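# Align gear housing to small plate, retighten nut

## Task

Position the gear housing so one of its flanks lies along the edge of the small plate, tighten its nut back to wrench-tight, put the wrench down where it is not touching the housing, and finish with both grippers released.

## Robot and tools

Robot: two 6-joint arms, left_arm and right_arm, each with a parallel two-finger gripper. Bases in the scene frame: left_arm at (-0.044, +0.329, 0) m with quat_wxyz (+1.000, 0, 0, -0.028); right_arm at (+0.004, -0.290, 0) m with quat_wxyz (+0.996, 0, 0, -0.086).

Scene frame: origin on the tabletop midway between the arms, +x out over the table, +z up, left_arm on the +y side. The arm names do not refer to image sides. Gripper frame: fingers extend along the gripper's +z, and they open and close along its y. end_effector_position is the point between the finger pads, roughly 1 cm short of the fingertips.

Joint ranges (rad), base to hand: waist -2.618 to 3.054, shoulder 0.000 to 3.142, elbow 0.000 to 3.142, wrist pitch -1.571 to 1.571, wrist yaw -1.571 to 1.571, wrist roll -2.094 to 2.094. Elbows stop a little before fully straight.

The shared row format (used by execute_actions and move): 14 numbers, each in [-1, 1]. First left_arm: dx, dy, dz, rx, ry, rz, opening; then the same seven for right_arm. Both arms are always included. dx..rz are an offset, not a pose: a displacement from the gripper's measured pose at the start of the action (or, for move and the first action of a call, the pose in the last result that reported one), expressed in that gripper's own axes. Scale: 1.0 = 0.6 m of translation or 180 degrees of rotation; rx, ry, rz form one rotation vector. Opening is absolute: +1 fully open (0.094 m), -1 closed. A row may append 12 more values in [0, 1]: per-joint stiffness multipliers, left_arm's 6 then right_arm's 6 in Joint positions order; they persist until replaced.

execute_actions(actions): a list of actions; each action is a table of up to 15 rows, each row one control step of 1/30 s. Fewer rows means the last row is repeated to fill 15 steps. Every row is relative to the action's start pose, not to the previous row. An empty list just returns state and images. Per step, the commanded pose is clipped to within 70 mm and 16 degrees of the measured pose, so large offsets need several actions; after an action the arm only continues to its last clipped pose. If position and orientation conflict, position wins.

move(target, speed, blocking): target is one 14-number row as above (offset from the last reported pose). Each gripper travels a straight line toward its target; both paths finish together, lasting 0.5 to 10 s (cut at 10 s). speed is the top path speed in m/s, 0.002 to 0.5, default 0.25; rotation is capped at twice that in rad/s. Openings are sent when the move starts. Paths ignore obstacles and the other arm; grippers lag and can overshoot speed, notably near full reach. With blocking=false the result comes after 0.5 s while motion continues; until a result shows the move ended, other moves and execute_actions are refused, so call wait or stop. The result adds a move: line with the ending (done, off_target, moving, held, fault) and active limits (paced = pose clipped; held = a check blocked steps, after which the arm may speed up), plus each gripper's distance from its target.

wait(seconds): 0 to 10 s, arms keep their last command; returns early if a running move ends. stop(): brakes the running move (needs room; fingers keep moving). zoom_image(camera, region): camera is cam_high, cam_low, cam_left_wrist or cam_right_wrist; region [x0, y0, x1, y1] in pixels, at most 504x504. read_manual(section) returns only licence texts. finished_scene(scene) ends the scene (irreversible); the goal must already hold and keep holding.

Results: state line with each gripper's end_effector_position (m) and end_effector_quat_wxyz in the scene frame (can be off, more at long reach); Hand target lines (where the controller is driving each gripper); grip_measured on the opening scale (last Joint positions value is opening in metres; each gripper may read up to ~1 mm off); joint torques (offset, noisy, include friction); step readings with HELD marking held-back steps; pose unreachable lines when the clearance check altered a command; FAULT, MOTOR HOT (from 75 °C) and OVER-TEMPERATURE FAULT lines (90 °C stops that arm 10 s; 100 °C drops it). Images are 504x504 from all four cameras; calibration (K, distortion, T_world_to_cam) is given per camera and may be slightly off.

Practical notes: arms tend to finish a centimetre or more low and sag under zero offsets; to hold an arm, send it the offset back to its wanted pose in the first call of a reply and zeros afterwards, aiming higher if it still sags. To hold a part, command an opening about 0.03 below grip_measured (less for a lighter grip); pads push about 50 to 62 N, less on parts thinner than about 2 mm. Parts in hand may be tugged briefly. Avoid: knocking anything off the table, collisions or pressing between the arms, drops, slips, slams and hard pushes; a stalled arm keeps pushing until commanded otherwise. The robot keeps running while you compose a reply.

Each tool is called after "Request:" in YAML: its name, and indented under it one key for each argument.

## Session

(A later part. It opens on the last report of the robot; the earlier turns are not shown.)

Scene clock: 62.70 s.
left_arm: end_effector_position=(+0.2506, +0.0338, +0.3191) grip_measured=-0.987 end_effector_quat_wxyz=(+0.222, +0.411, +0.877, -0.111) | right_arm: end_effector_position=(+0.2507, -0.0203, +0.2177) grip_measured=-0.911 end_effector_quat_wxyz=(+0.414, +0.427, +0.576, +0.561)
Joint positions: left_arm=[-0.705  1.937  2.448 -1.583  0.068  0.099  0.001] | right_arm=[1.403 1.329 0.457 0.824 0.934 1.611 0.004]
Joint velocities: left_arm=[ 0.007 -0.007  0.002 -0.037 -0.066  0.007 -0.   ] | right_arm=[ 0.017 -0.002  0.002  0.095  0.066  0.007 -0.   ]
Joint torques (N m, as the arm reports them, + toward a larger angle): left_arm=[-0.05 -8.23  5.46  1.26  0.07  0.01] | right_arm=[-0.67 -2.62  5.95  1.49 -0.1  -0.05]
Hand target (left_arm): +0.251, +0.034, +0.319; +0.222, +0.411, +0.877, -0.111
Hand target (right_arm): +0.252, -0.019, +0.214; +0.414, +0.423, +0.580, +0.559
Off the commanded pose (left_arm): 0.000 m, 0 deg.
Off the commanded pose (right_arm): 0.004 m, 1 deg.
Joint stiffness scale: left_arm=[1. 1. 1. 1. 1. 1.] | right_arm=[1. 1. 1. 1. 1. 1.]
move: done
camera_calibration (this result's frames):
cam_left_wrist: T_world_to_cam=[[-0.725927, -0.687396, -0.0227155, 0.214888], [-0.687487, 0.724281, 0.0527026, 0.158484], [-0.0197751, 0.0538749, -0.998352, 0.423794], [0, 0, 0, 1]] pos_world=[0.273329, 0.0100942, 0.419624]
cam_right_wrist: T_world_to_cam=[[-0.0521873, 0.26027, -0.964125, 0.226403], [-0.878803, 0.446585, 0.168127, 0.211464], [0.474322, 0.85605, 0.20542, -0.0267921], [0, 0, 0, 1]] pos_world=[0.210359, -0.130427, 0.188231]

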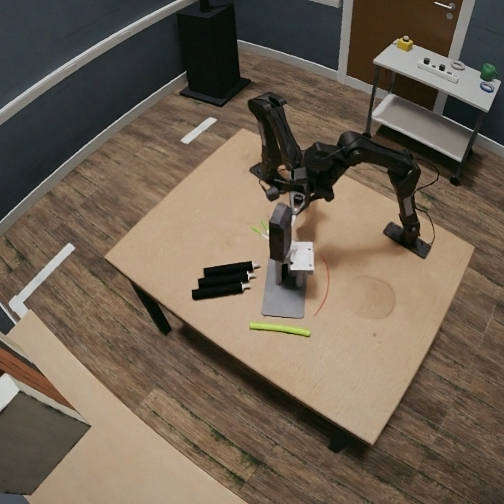

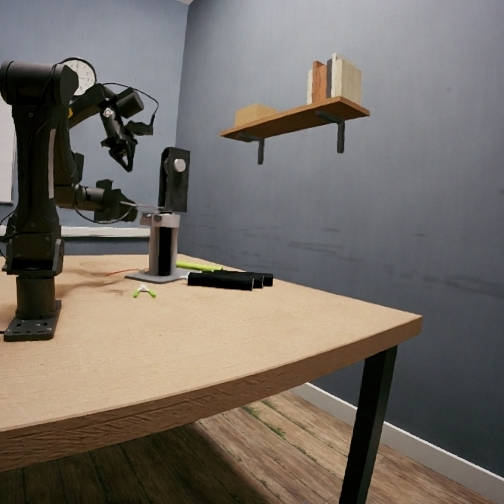

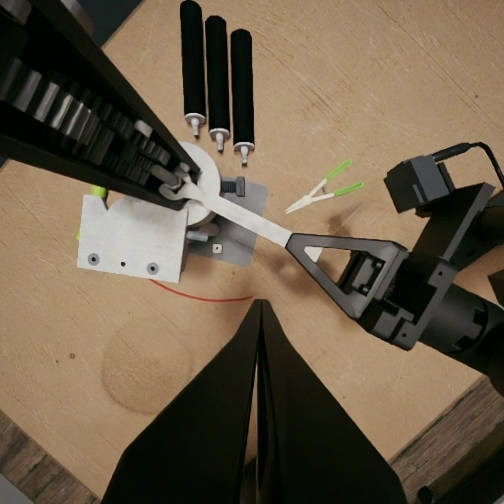

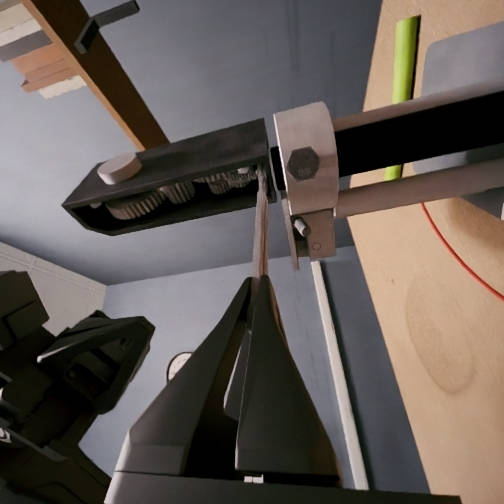

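Request:
move:
  target: [0,0,0,0,0,0,-1,-0.008,-0.012,0.003,0,0,0,-1]
  speed: 0.008

Request:
zoom_image:
  camera: "cam_left_wrist"
  region: [150, 150, 260, 240]

Request:
zoom_image:
  camera: "cam_right_wrist"
  region: [220, 130, 310, 220]

Scene clock: 64.20 s.
left_arm: end_effector_position=(+0.2506, +0.0338, +0.3191) grip_measured=-0.987 end_effector_quat_wxyz=(+0.222, +0.411, +0.877, -0.111) | right_arm: end_effector_position=(+0.2517, -0.0226, +0.2165) grip_measured=-0.911 end_effector_quat_wxyz=(+0.411, +0.428, +0.572, +0.567)
Joint positions: left_arm=[-0.705  1.937  2.448 -1.583  0.068  0.099  0.001] | right_arm=[1.393 1.329 0.441 0.855 0.92  1.614 0.004]
Joint velocities: left_arm=[-0.007  0.017  0.002  0.007 -0.007  0.007  0.   ] | right_arm=[-0.022  0.007  0.002 -0.037 -0.007 -0.022 -0.001]
Joint torques (N m, as the arm reports them, + toward a larger angle): left_arm=[ 0.07 -8.24  5.43  1.22  0.05  0.02] | right_arm=[-0.78 -2.64  5.35  1.47 -0.02 -0.04]
Hand target (left_arm): +0.251, +0.034, +0.319; +0.222, +0.411, +0.877, -0.111
Hand target (right_arm): +0.253, -0.024, +0.211; +0.414, +0.427, +0.576, +0.561
Off the commanded pose (left_arm): 0.000 m, 0 deg.
Off the commanded pose (right_arm): 0.007 m, 1 deg.
Joint stiffness scale: left_arm=[1. 1. 1. 1. 1. 1.] | right_arm=[1. 1. 1. 1. 1. 1.]
move: done
camera_calibration (this result's frames):
cam_left_wrist: T_world_to_cam=[[-0.725927, -0.687396, -0.0227155, 0.214888], [-0.687487, 0.724281, 0.0527026, 0.158484], [-0.0197751, 0.0538749, -0.998352, 0.423794], [0, 0, 0, 1]] pos_world=[0.273329, 0.0100942, 0.419624]
cam_right_wrist: T_world_to_cam=[[-0.0503061, 0.275501, -0.959984, 0.22492], [-0.880963, 0.440581, 0.172605, 0.213065], [0.470503, 0.854393, 0.220542, -0.0274085], [0, 0, 0, 1]] pos_world=[0.211913, -0.13242, 0.185188]

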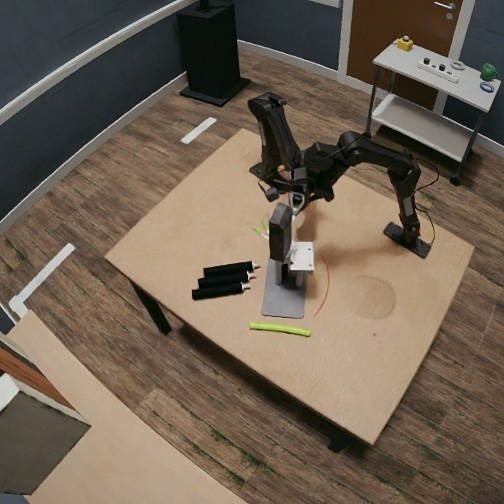

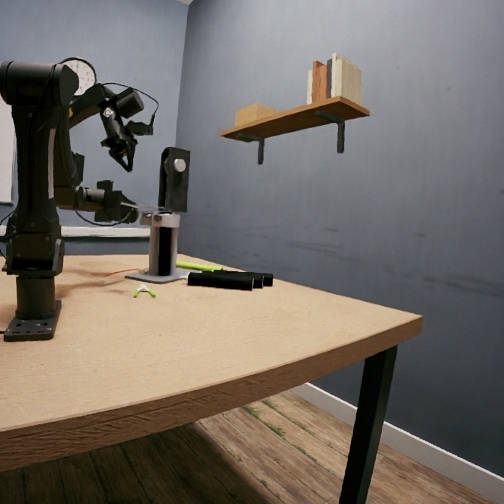

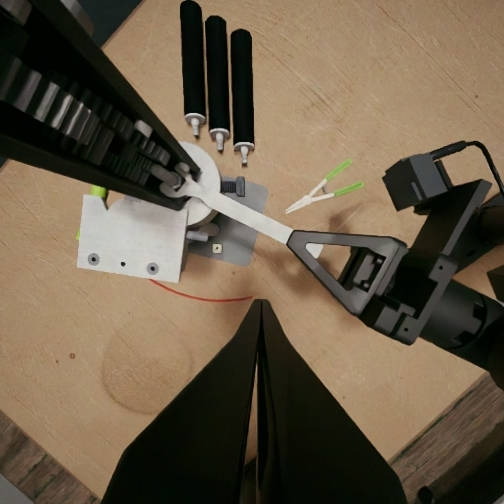

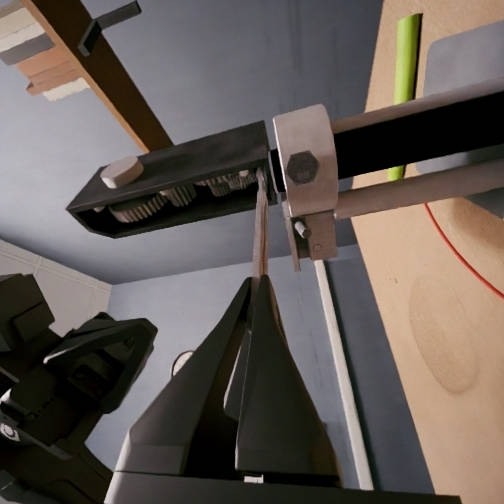

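Region (150, 150, 260, 240) of cam_left_wrist's 504x504 image, scaled by 4.582, with more detail than that image has; it fills the top 412 rows of this view, and the rest is white.

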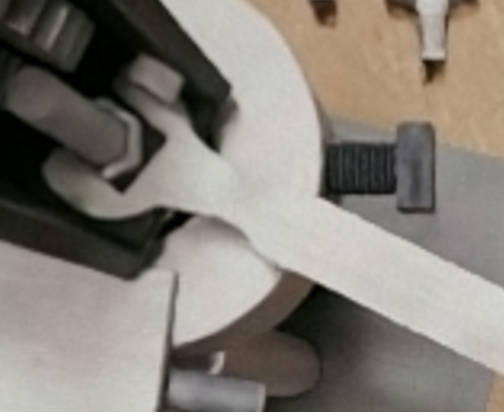

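Region (220, 130, 310, 220) of cam_right_wrist's 504x504 image, scaled by 5.600, with more detail than that image has.

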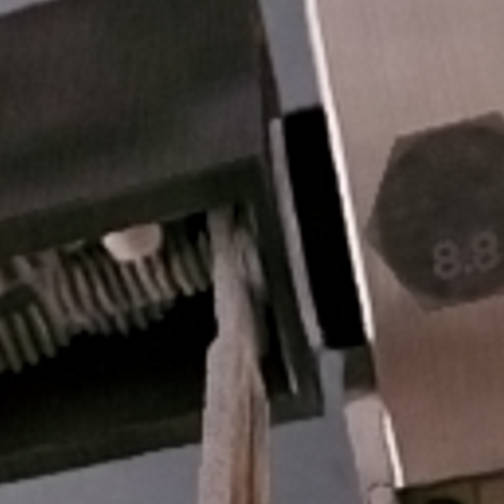

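Request:
move:
  target: [0,0,0,0,0,0,-1,-0.006,-0.012,-0.026,0.01,0.022,0,-1]
  speed: 0.012

Request:
zoom_image:
  camera: "cam_left_wrist"
  region: [150, 150, 230, 220]

Request:
zoom_image:
  camera: "cam_right_wrist"
  region: [220, 130, 310, 220]

Scene clock: 68.13 s.
left_arm: end_effector_position=(+0.2506, +0.0338, +0.3191) grip_measured=-0.987 end_effector_quat_wxyz=(+0.222, +0.411, +0.877, -0.111) | right_arm: end_effector_position=(+0.2428, -0.0308, +0.2148) grip_measured=-0.911 end_effector_quat_wxyz=(+0.387, +0.424, +0.580, +0.578)
Joint positions: left_arm=[-0.705  1.937  2.448 -1.583  0.068  0.099  0.001] | right_arm=[1.393 1.236 0.389 0.796 0.871 1.651 0.004]
Joint velocities: left_arm=[-0.007  0.017  0.007  0.022  0.007 -0.007 -0.   ] | right_arm=[-0.002 -0.032  0.007  0.037 -0.066  0.081 -0.   ]
Joint torques (N m, as the arm reports them, + toward a larger angle): left_arm=[-0.07 -8.33  5.4   1.23  0.05  0.  ] | right_arm=[ 1.02 -4.04  5.21  1.14 -0.08 -0.06]
Hand target (left_arm): +0.251, +0.034, +0.319; +0.222, +0.411, +0.877, -0.111
Hand target (right_arm): +0.238, -0.031, +0.210; +0.384, +0.415, +0.594, +0.572
Off the commanded pose (left_arm): 0.000 m, 0 deg.
Off the commanded pose (right_arm): 0.007 m, 2 deg.
Joint stiffness scale: left_arm=[1. 1. 1. 1. 1. 1.] | right_arm=[1. 1. 1. 1. 1. 1.]
move: done
camera_calibration (this result's frames):
cam_left_wrist: T_world_to_cam=[[-0.725927, -0.687396, -0.0227155, 0.214888], [-0.687487, 0.724281, 0.0527026, 0.158484], [-0.0197751, 0.0538749, -0.998352, 0.423794], [0, 0, 0, 1]] pos_world=[0.273329, 0.0100942, 0.419624]
cam_right_wrist: T_world_to_cam=[[-0.0825247, 0.29141, -0.953032, 0.231947], [-0.897655, 0.393663, 0.198101, 0.206282], [0.432902, 0.871842, 0.229099, -0.00806348], [0, 0, 0, 1]] pos_world=[0.207802, -0.141767, 0.182035]

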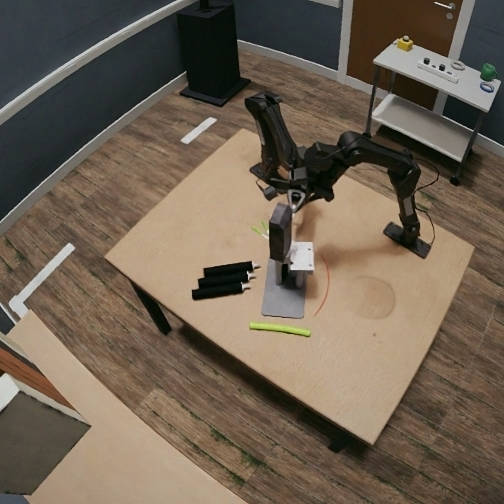

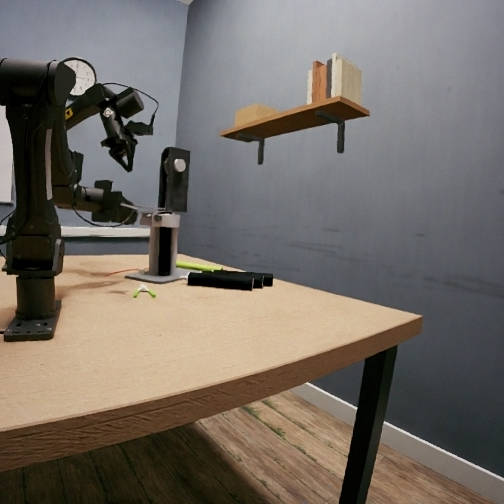

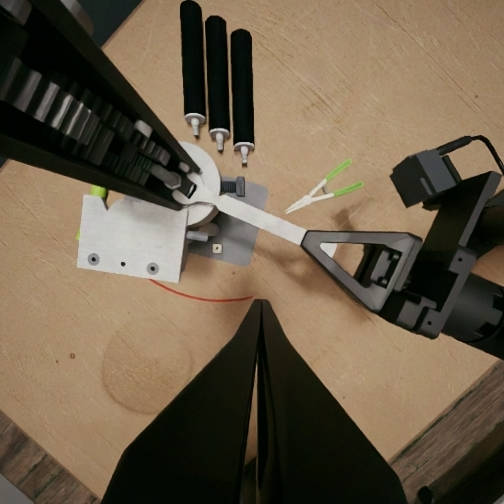

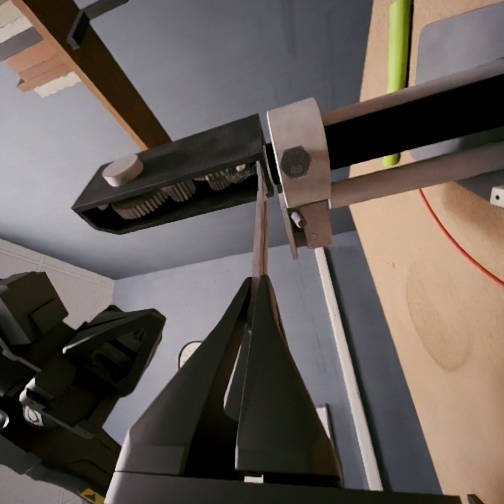

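Region (150, 150, 230, 220) of cam_left_wrist's 504x504 image, scaled by 6.300, with more detail than that image has; it fills the top 441 rows of this view, and the rest is white.

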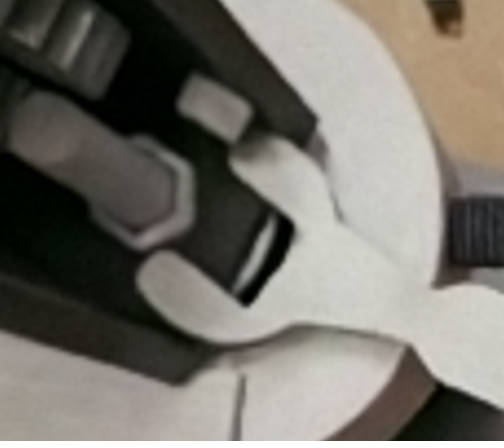

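Region (220, 130, 310, 220) of cam_right_wrist's 504x504 image, scaled by 5.600, with more detail than that image has.

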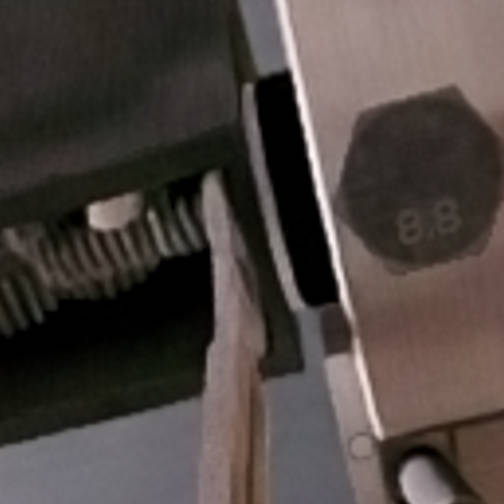

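Shift left 4 mm, then slide in.

Request:
move:
  target: [0,0,0,0,0,0,-1,0.012,-0.002,0,0,0,-0.01,-1]
  speed: 0.012

Request:
zoom_image:
  camera: "cam_left_wrist"
  region: [150, 150, 230, 220]

Request:
move:
  target: [0,0,0,0,0,0,-1,0,0,0.028,0,0,0,-1]
  speed: 0.012

Request:
zoom_image:
  camera: "cam_left_wrist"
  region: [150, 150, 230, 220]

Scene clock: 69.83 s.
left_arm: end_effector_position=(+0.2506, +0.0338, +0.3191) grip_measured=-0.987 end_effector_quat_wxyz=(+0.222, +0.411, +0.877, -0.111) | right_arm: end_effector_position=(+0.2412, -0.0287, +0.2142) grip_measured=-0.911 end_effector_quat_wxyz=(+0.391, +0.422, +0.579, +0.578)
Joint positions: left_arm=[-0.705  1.937  2.448 -1.583  0.068  0.099  0.001] | right_arm=[1.406 1.253 0.389 0.821 0.887 1.638 0.004]
Joint velocities: left_arm=[-0.002  0.007 -0.017 -0.037  0.007  0.007  0.   ] | right_arm=[-0.012 -0.007 -0.002  0.051  0.037 -0.007  0.   ]
Joint torques (N m, as the arm reports them, + toward a larger angle): left_arm=[-0.14 -8.2   5.47  1.26  0.05  0.  ] | right_arm=[ 1.04 -1.89  7.4   1.32  0.13 -0.18]
Hand target (left_arm): +0.251, +0.034, +0.319; +0.222, +0.411, +0.877, -0.111
Hand target (right_arm): +0.240, -0.024, +0.214; +0.396, +0.415, +0.587, +0.572
Off the commanded pose (left_arm): 0.000 m, 0 deg.
Off the commanded pose (right_arm): 0.005 m, 1 deg.
Joint stiffness scale: left_arm=[1. 1. 1. 1. 1. 1.] | right_arm=[1. 1. 1. 1. 1. 1.]
move: done
camera_calibration (this result's frames):
cam_left_wrist: T_world_to_cam=[[-0.725927, -0.687396, -0.0227155, 0.214888], [-0.687487, 0.724281, 0.0527026, 0.158484], [-0.0197751, 0.0538749, -0.998352, 0.423794], [0, 0, 0, 1]] pos_world=[0.273329, 0.0100942, 0.419624]
cam_right_wrist: T_world_to_cam=[[-0.0745497, 0.287323, -0.954928, 0.228968], [-0.897889, 0.397284, 0.189633, 0.206061], [0.433863, 0.871557, 0.228366, -0.00911592], [0, 0, 0, 1]] pos_world=[0.206044, -0.139707, 0.181654]

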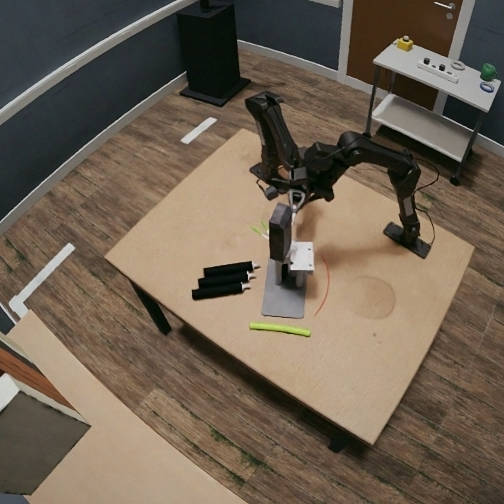

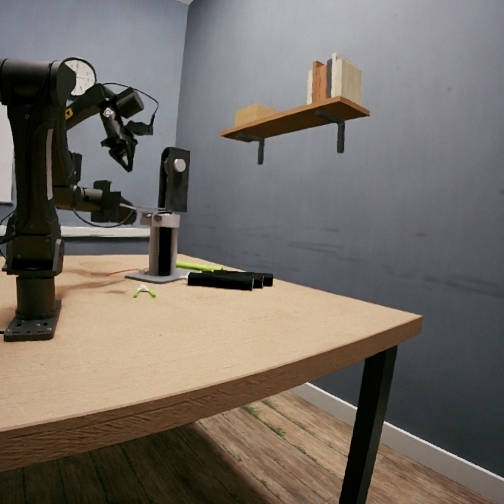

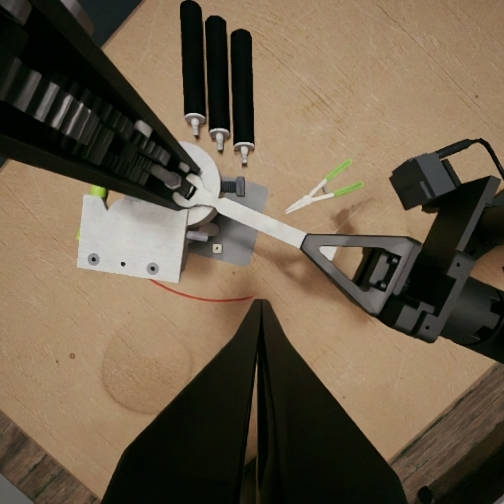

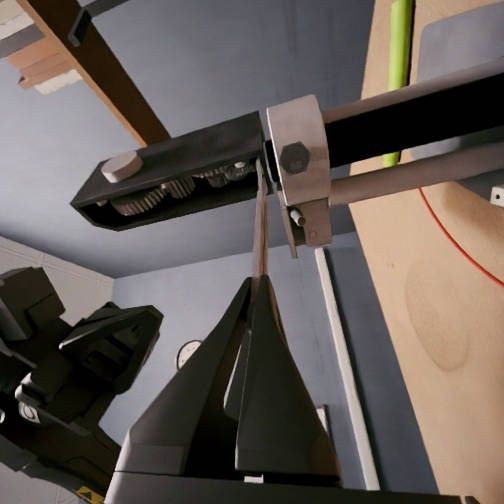

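Region (150, 150, 230, 220) of cam_left_wrist's 504x504 image, scaled by 6.300, with more detail than that image has; it fills the top 441 rows of this view, and the rest is white.

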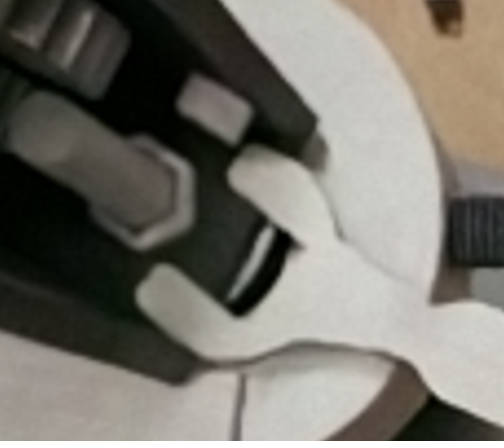

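Scene clock: 71.47 s.
left_arm: end_effector_position=(+0.2506, +0.0338, +0.3191) grip_measured=-0.987 end_effector_quat_wxyz=(+0.222, +0.411, +0.877, -0.111) | right_arm: end_effector_position=(+0.2466, -0.0276, +0.2135) grip_measured=-0.911 end_effector_quat_wxyz=(+0.388, +0.423, +0.575, +0.583)
Joint positions: left_arm=[-0.705  1.937  2.448 -1.583  0.068  0.099  0.001] | right_arm=[1.383 1.276 0.389 0.857 0.861 1.641 0.004]
Joint velocities: left_arm=[-0.017  0.007  0.017 -0.007 -0.037  0.007  0.   ] | right_arm=[-0.027 -0.007  0.002 -0.051 -0.022 -0.037  0.   ]
Joint torques (N m, as the arm reports them, + toward a larger angle): left_arm=[-0.01 -8.16  5.48  1.24  0.06 -0.01] | right_arm=[-3.4  -0.88  8.64  1.35 -0.3  -0.06]
Hand target (left_arm): +0.251, +0.034, +0.319; +0.222, +0.411, +0.877, -0.111
Hand target (right_arm): +0.256, -0.023, +0.214; +0.391, +0.421, +0.579, +0.578
Off the commanded pose (left_arm): 0.000 m, 0 deg.
Off the commanded pose (right_arm): 0.011 m, 1 deg.
Joint stiffness scale: left_arm=[1. 1. 1. 1. 1. 1.] | right_arm=[1. 1. 1. 1. 1. 1.]
move: off_target (right_arm)
camera_calibration (this result's frames):
cam_left_wrist: T_world_to_cam=[[-0.725927, -0.687396, -0.0227155, 0.214888], [-0.687487, 0.724281, 0.0527026, 0.158484], [-0.0197751, 0.0538749, -0.998352, 0.423794], [0, 0, 0, 1]] pos_world=[0.273329, 0.0100942, 0.419624]
cam_right_wrist: T_world_to_cam=[[-0.0728055, 0.301128, -0.9508, 0.227501], [-0.899243, 0.392492, 0.193164, 0.210065], [0.431349, 0.869064, 0.242212, -0.0145889], [0, 0, 0, 1]] pos_world=[0.211755, -0.138277, 0.179265]

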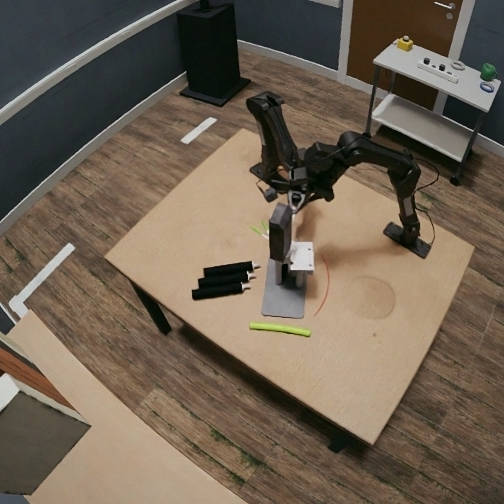

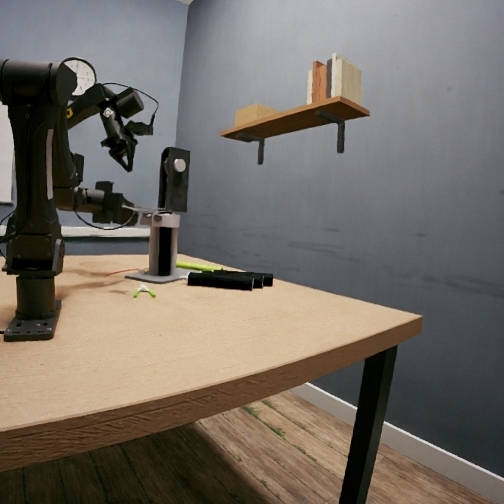

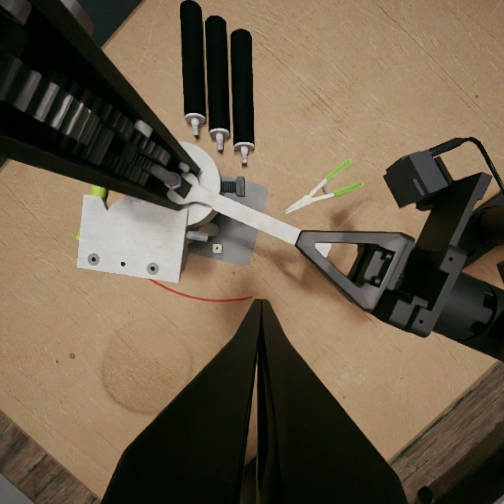

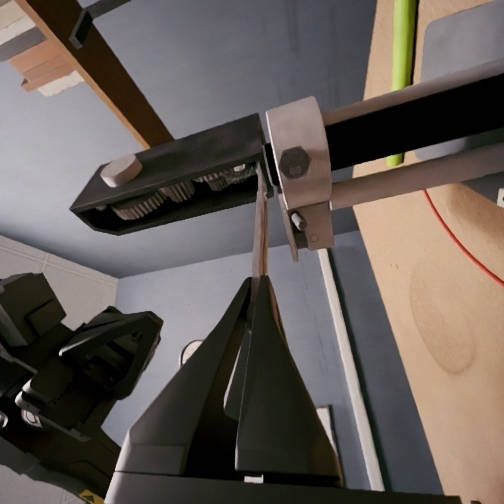

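Region (150, 150, 230, 220) of cam_left_wrist's 504x504 image, scaled by 6.300, with more detail than that image has; it fills the top 441 rows of this view, and the rest is white.

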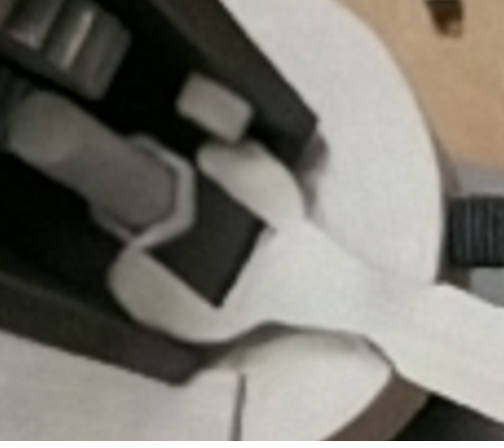

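Left prong catches the corner; yaw head left slightly.

Request:
move:
  target: [0,0,0,0,0,0,-1,0,0.004,0,0,0.012,-0.012,-1]
  speed: 0.02

Request:
move:
  target: [0,0,0,0,0,0,-1,0.002,0.004,0.022,0,0,-0.005,-1]
  speed: 0.012

Request:
zoom_image:
  camera: "cam_left_wrist"
  region: [150, 150, 230, 220]

Scene clock: 73.23 s.
left_arm: end_effector_position=(+0.2506, +0.0338, +0.3191) grip_measured=-0.987 end_effector_quat_wxyz=(+0.222, +0.411, +0.877, -0.111) | right_arm: end_effector_position=(+0.2468, -0.0287, +0.2142) grip_measured=-0.911 end_effector_quat_wxyz=(+0.391, +0.413, +0.581, +0.582)
Joint positions: left_arm=[-0.705  1.937  2.448 -1.583  0.068  0.099  0.001] | right_arm=[1.373 1.263 0.381 0.854 0.84  1.617 0.004]
Joint velocities: left_arm=[ 0.017  0.002 -0.007  0.007 -0.066 -0.081 -0.   ] | right_arm=[-0.002  0.002 -0.002  0.051 -0.007  0.007  0.   ]
Joint torques (N m, as the arm reports them, + toward a larger angle): left_arm=[-0.02 -8.27  5.46  1.21  0.06 -0.02] | right_arm=[-1.11 -3.97  5.97  1.31 -0.37 -0.18]
Hand target (left_arm): +0.251, +0.034, +0.319; +0.222, +0.411, +0.877, -0.111
Hand target (right_arm): +0.247, -0.028, +0.216; +0.388, +0.402, +0.590, +0.583
Off the commanded pose (left_arm): 0.000 m, 0 deg.
Off the commanded pose (right_arm): 0.002 m, 2 deg.
Joint stiffness scale: left_arm=[1. 1. 1. 1. 1. 1.] | right_arm=[1. 1. 1. 1. 1. 1.]
move: done
camera_calibration (this result's frames):
cam_left_wrist: T_world_to_cam=[[-0.725927, -0.687396, -0.0227155, 0.214888], [-0.687487, 0.724281, 0.0527026, 0.158484], [-0.0197751, 0.0538749, -0.998352, 0.423794], [0, 0, 0, 1]] pos_world=[0.273329, 0.0100942, 0.419624]
cam_right_wrist: T_world_to_cam=[[-0.0680461, 0.282041, -0.956986, 0.228068], [-0.905631, 0.384969, 0.177852, 0.215257], [0.418571, 0.878779, 0.229229, -0.00769567], [0, 0, 0, 1]] pos_world=[0.213684, -0.140429, 0.181738]

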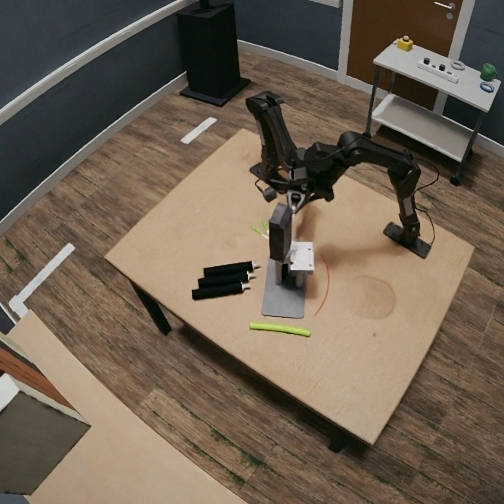

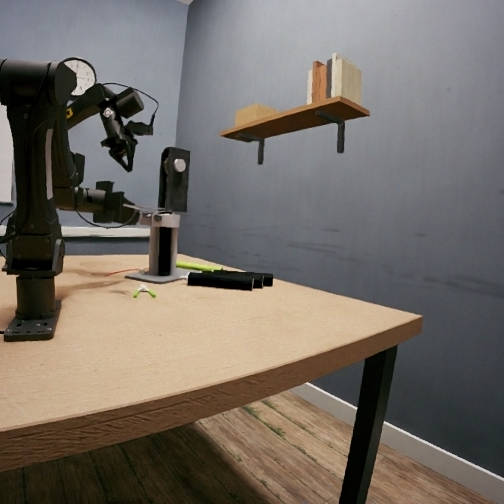

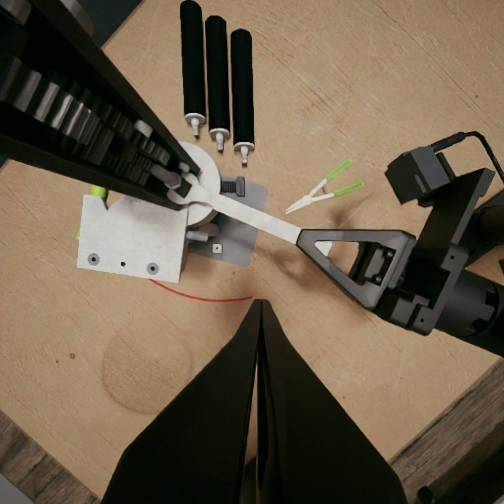

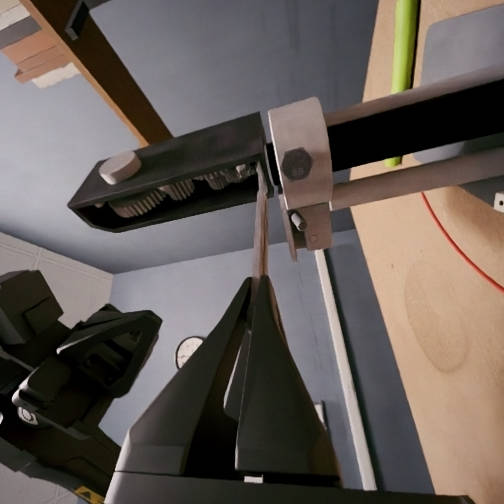

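Scene clock: 74.57 s.
left_arm: end_effector_position=(+0.2506, +0.0338, +0.3191) grip_measured=-0.987 end_effector_quat_wxyz=(+0.222, +0.411, +0.877, -0.111) | right_arm: end_effector_position=(+0.2477, -0.0290, +0.2141) grip_measured=-0.911 end_effector_quat_wxyz=(+0.391, +0.414, +0.581, +0.582)
Joint positions: left_arm=[-0.705  1.937  2.448 -1.583  0.068  0.099  0.001] | right_arm=[1.37  1.265 0.381 0.858 0.838 1.618 0.004]
Joint velocities: left_arm=[-0.012 -0.017  0.002  0.037  0.037 -0.081 -0.001] | right_arm=[-0.002 -0.017  0.002  0.007 -0.037 -0.095  0.   ]
Joint torques (N m, as the arm reports them, + toward a larger angle): left_arm=[-0.11 -8.28  5.51  1.22  0.06  0.  ] | right_arm=[-3.62 -0.58  8.94  1.45 -0.37 -0.16]
Hand target (left_arm): +0.251, +0.034, +0.319; +0.222, +0.411, +0.877, -0.111
Hand target (right_arm): +0.258, -0.024, +0.217; +0.396, +0.409, +0.584, +0.579
Off the commanded pose (left_arm): 0.000 m, 0 deg.
Off the commanded pose (right_arm): 0.013 m, 1 deg.
Joint stiffness scale: left_arm=[1. 1. 1. 1. 1. 1.] | right_arm=[1. 1. 1. 1. 1. 1.]
move: off_target (right_arm)
camera_calibration (this result's frames):
cam_left_wrist: T_world_to_cam=[[-0.725927, -0.687396, -0.0227155, 0.214888], [-0.687487, 0.724281, 0.0527026, 0.158484], [-0.0197751, 0.0538749, -0.998352, 0.423794], [0, 0, 0, 1]] pos_world=[0.273329, 0.0100942, 0.419624]
cam_right_wrist: T_world_to_cam=[[-0.0675058, 0.283502, -0.956593, 0.227947], [-0.905227, 0.385754, 0.178206, 0.215966], [0.419531, 0.877964, 0.230593, -0.00837961], [0, 0, 0, 1]] pos_world=[0.214401, -0.140576, 0.181499]

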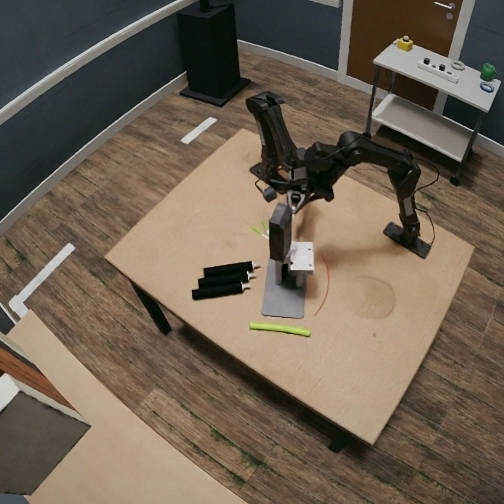

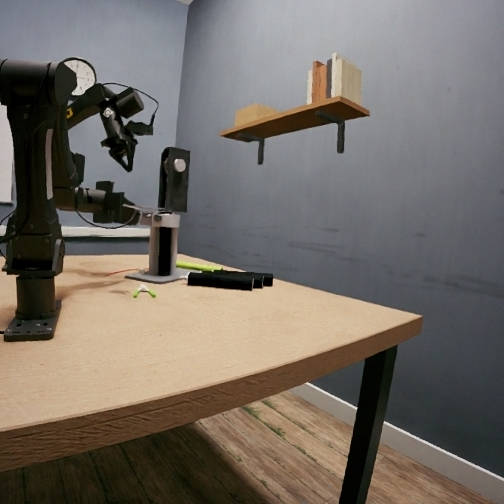

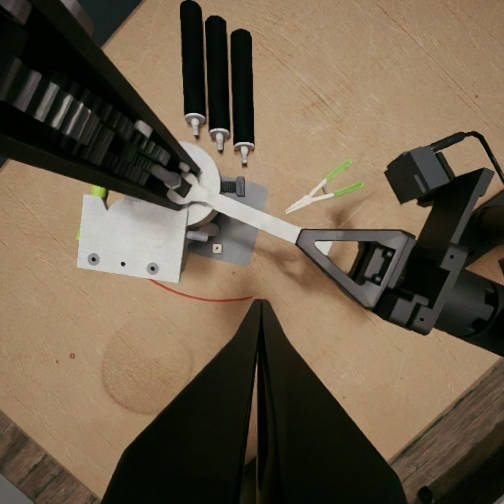

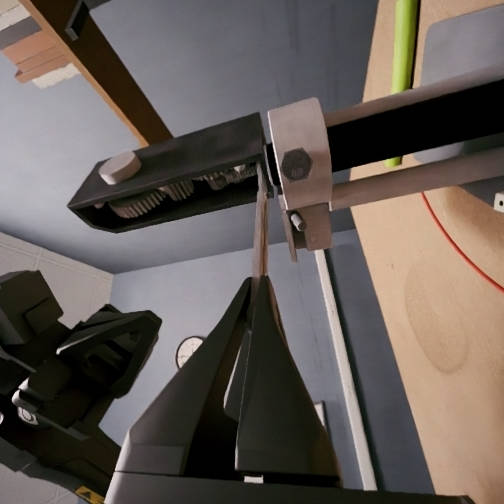

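Region (150, 150, 230, 220) of cam_left_wrist's 504x504 image, scaled by 6.300, with more detail than that image has; it fills the top 441 rows of this view, and the rest is white.

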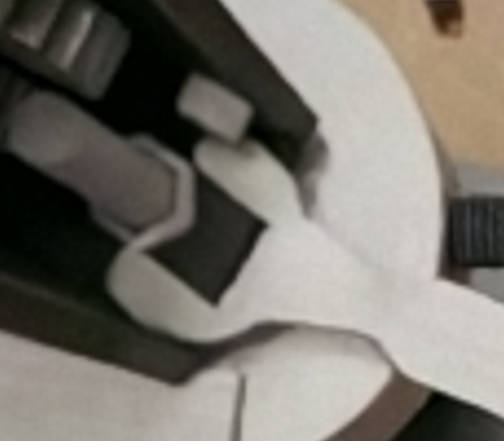

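Request:
move:
  target: [0,0,0,0,0,0,-1,-0.022,0,-0.005,0,0.04,0,-1]
  speed: 0.02

Request:
zoom_image:
  camera: "cam_left_wrist"
  region: [150, 150, 230, 220]

Scene clock: 78.10 s.
left_arm: end_effector_position=(+0.2506, +0.0338, +0.3191) grip_measured=-0.987 end_effector_quat_wxyz=(+0.222, +0.411, +0.877, -0.111) | right_arm: end_effector_position=(+0.2517, -0.0406, +0.2139) grip_measured=-0.911 end_effector_quat_wxyz=(+0.355, +0.384, +0.599, +0.606)
Joint positions: left_arm=[-0.705  1.937  2.448 -1.583  0.068  0.099  0.001] | right_arm=[1.254 1.149 0.31  0.824 0.612 1.62  0.004]
Joint velocities: left_arm=[ 0.002 -0.012 -0.022  0.037 -0.037 -0.007 -0.   ] | right_arm=[-0.007 -0.017 -0.012 -0.051 -0.007 -0.051 -0.001]
Joint torques (N m, as the arm reports them, + toward a larger angle): left_arm=[ 0.02 -8.23  5.35  1.24  0.08 -0.01] | right_arm=[-0.73 -3.73  5.67  1.43 -0.21 -0.1 ]
Hand target (left_arm): +0.251, +0.034, +0.319; +0.222, +0.411, +0.877, -0.111
Hand target (right_arm): +0.250, -0.042, +0.214; +0.354, +0.376, +0.604, +0.606
Off the commanded pose (left_arm): 0.000 m, 0 deg.
Off the commanded pose (right_arm): 0.003 m, 1 deg.
Joint stiffness scale: left_arm=[1. 1. 1. 1. 1. 1.] | right_arm=[1. 1. 1. 1. 1. 1.]
move: done
camera_calibration (this result's frames):
cam_left_wrist: T_world_to_cam=[[-0.725927, -0.687396, -0.0227155, 0.214888], [-0.687487, 0.724281, 0.0527026, 0.158484], [-0.0197751, 0.0538749, -0.998352, 0.423794], [0, 0, 0, 1]] pos_world=[0.273329, 0.0100942, 0.419624]
cam_right_wrist: T_world_to_cam=[[-0.0995005, 0.287037, -0.952738, 0.238702], [-0.941919, 0.281486, 0.183175, 0.22807], [0.320761, 0.915628, 0.242357, 0.0240583], [0, 0, 0, 1]] pos_world=[0.230857, -0.154743, 0.179813]

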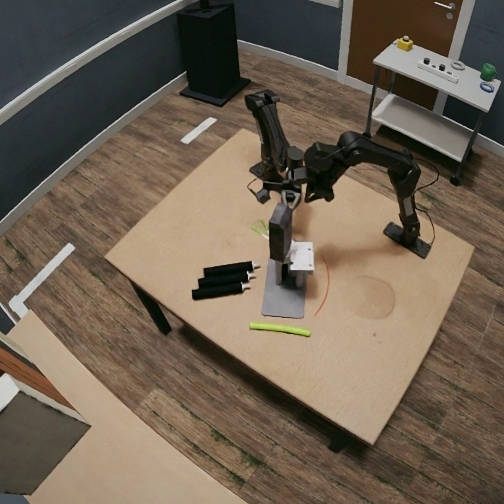

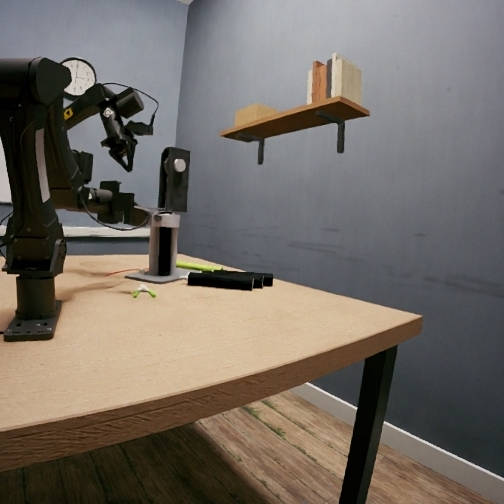

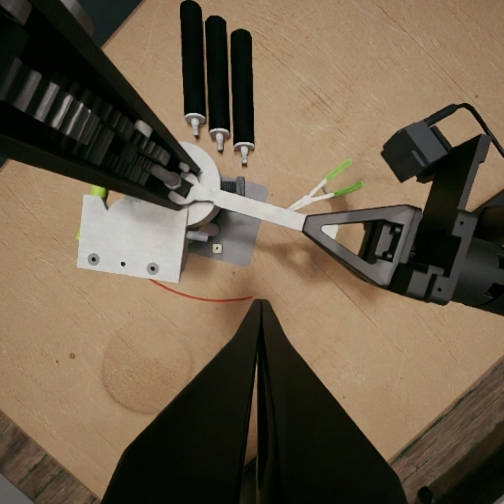

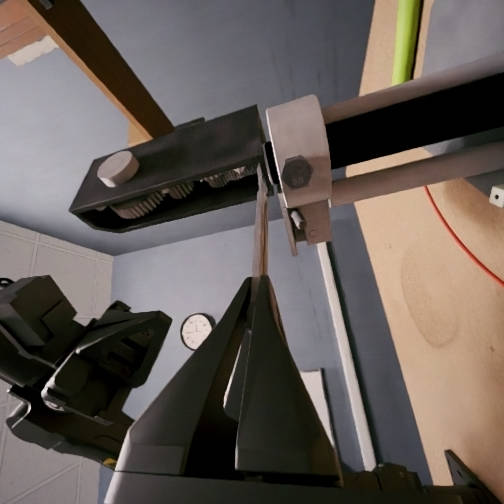

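Region (150, 150, 230, 220) of cam_left_wrist's 504x504 image, scaled by 6.300, with more detail than that image has; it fills the top 441 rows of this view, and the rest is white.

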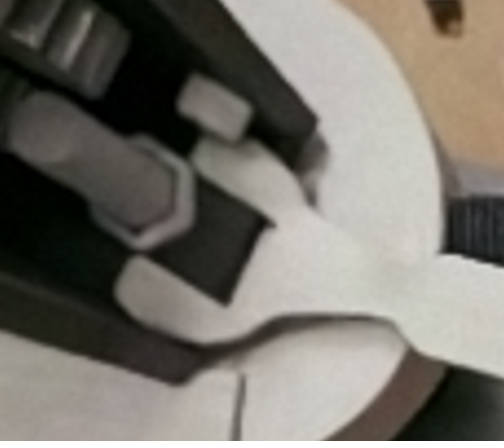

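Request:
move:
  target: [0,0,0,0,0,0,-1,-0.004,0.003,0.024,0,0,-0.012,-1]
  speed: 0.012

Request:
zoom_image:
  camera: "cam_left_wrist"
  region: [150, 150, 230, 220]

Scene clock: 80.00 s.
left_arm: end_effector_position=(+0.2506, +0.0338, +0.3191) grip_measured=-0.987 end_effector_quat_wxyz=(+0.222, +0.411, +0.877, -0.111) | right_arm: end_effector_position=(+0.2582, -0.0402, +0.2131) grip_measured=-0.911 end_effector_quat_wxyz=(+0.360, +0.378, +0.601, +0.606)
Joint positions: left_arm=[-0.705  1.937  2.448 -1.583  0.068  0.099  0.001] | right_arm=[1.223 1.176 0.313 0.855 0.578 1.601 0.004]
Joint velocities: left_arm=[-0.027 -0.022 -0.012  0.022  0.007  0.007 -0.   ] | right_arm=[-0.012 -0.002  0.007 -0.066 -0.081  0.051 -0.001]
Joint torques (N m, as the arm reports them, + toward a larger angle): left_arm=[-0.03 -8.28  5.55  1.25  0.07 -0.01] | right_arm=[-1.86 -0.65  8.89  1.45 -0.15 -0.19]
Hand target (left_arm): +0.251, +0.034, +0.319; +0.222, +0.411, +0.877, -0.111
Hand target (right_arm): +0.265, -0.036, +0.216; +0.367, +0.373, +0.606, +0.599
Off the commanded pose (left_arm): 0.000 m, 0 deg.
Off the commanded pose (right_arm): 0.009 m, 1 deg.
Joint stiffness scale: left_arm=[1. 1. 1. 1. 1. 1.] | right_arm=[1. 1. 1. 1. 1. 1.]
move: done
camera_calibration (this result's frames):
cam_left_wrist: T_world_to_cam=[[-0.725927, -0.687396, -0.0227155, 0.214888], [-0.687487, 0.724281, 0.0527026, 0.158484], [-0.0197751, 0.0538749, -0.998352, 0.423794], [0, 0, 0, 1]] pos_world=[0.273329, 0.0100942, 0.419624]
cam_right_wrist: T_world_to_cam=[[-0.089821, 0.276769, -0.956729, 0.236417], [-0.944785, 0.280279, 0.169781, 0.237756], [0.315141, 0.919153, 0.236312, 0.0246912], [0, 0, 0, 1]] pos_world=[0.238083, -0.154766, 0.179986]

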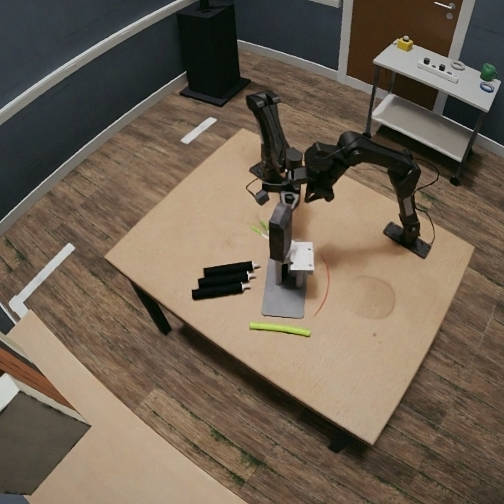

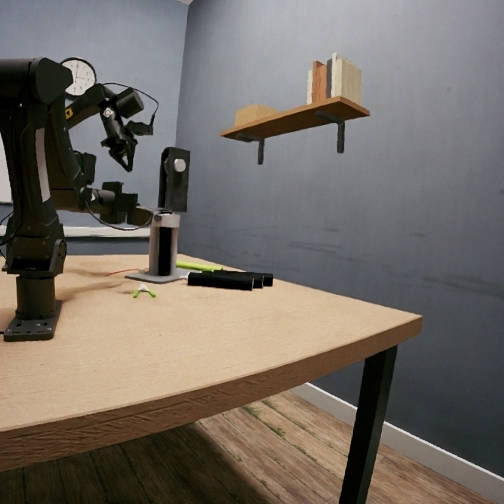

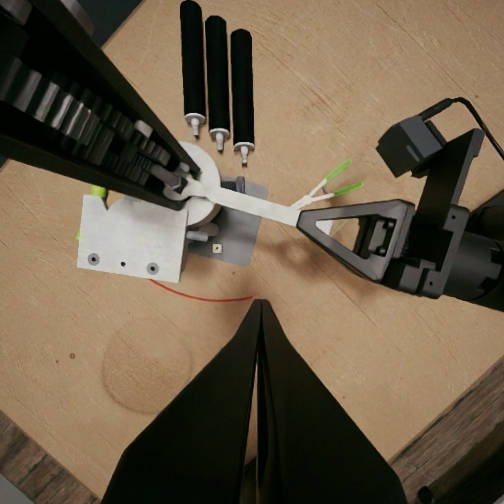

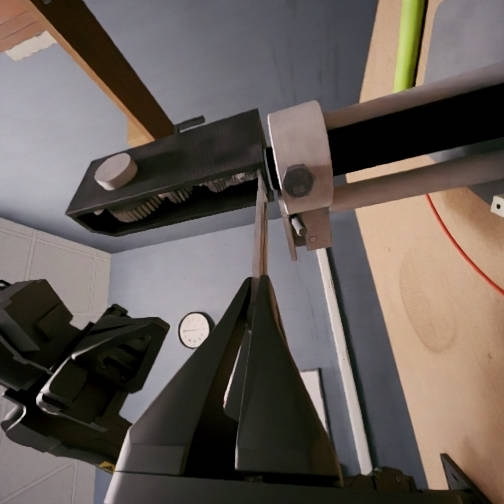

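Region (150, 150, 230, 220) of cam_left_wrist's 504x504 image, scaled by 6.300, with more detail than that image has; it fills the top 441 rows of this view, and the rest is white.

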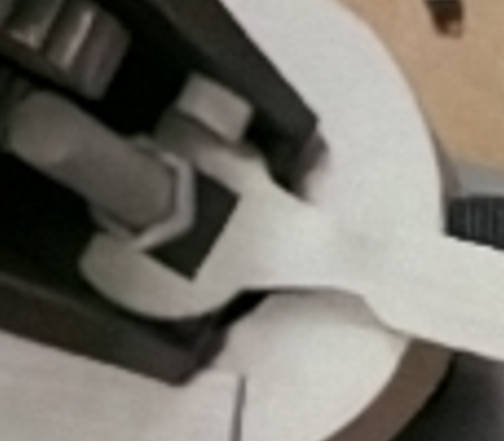

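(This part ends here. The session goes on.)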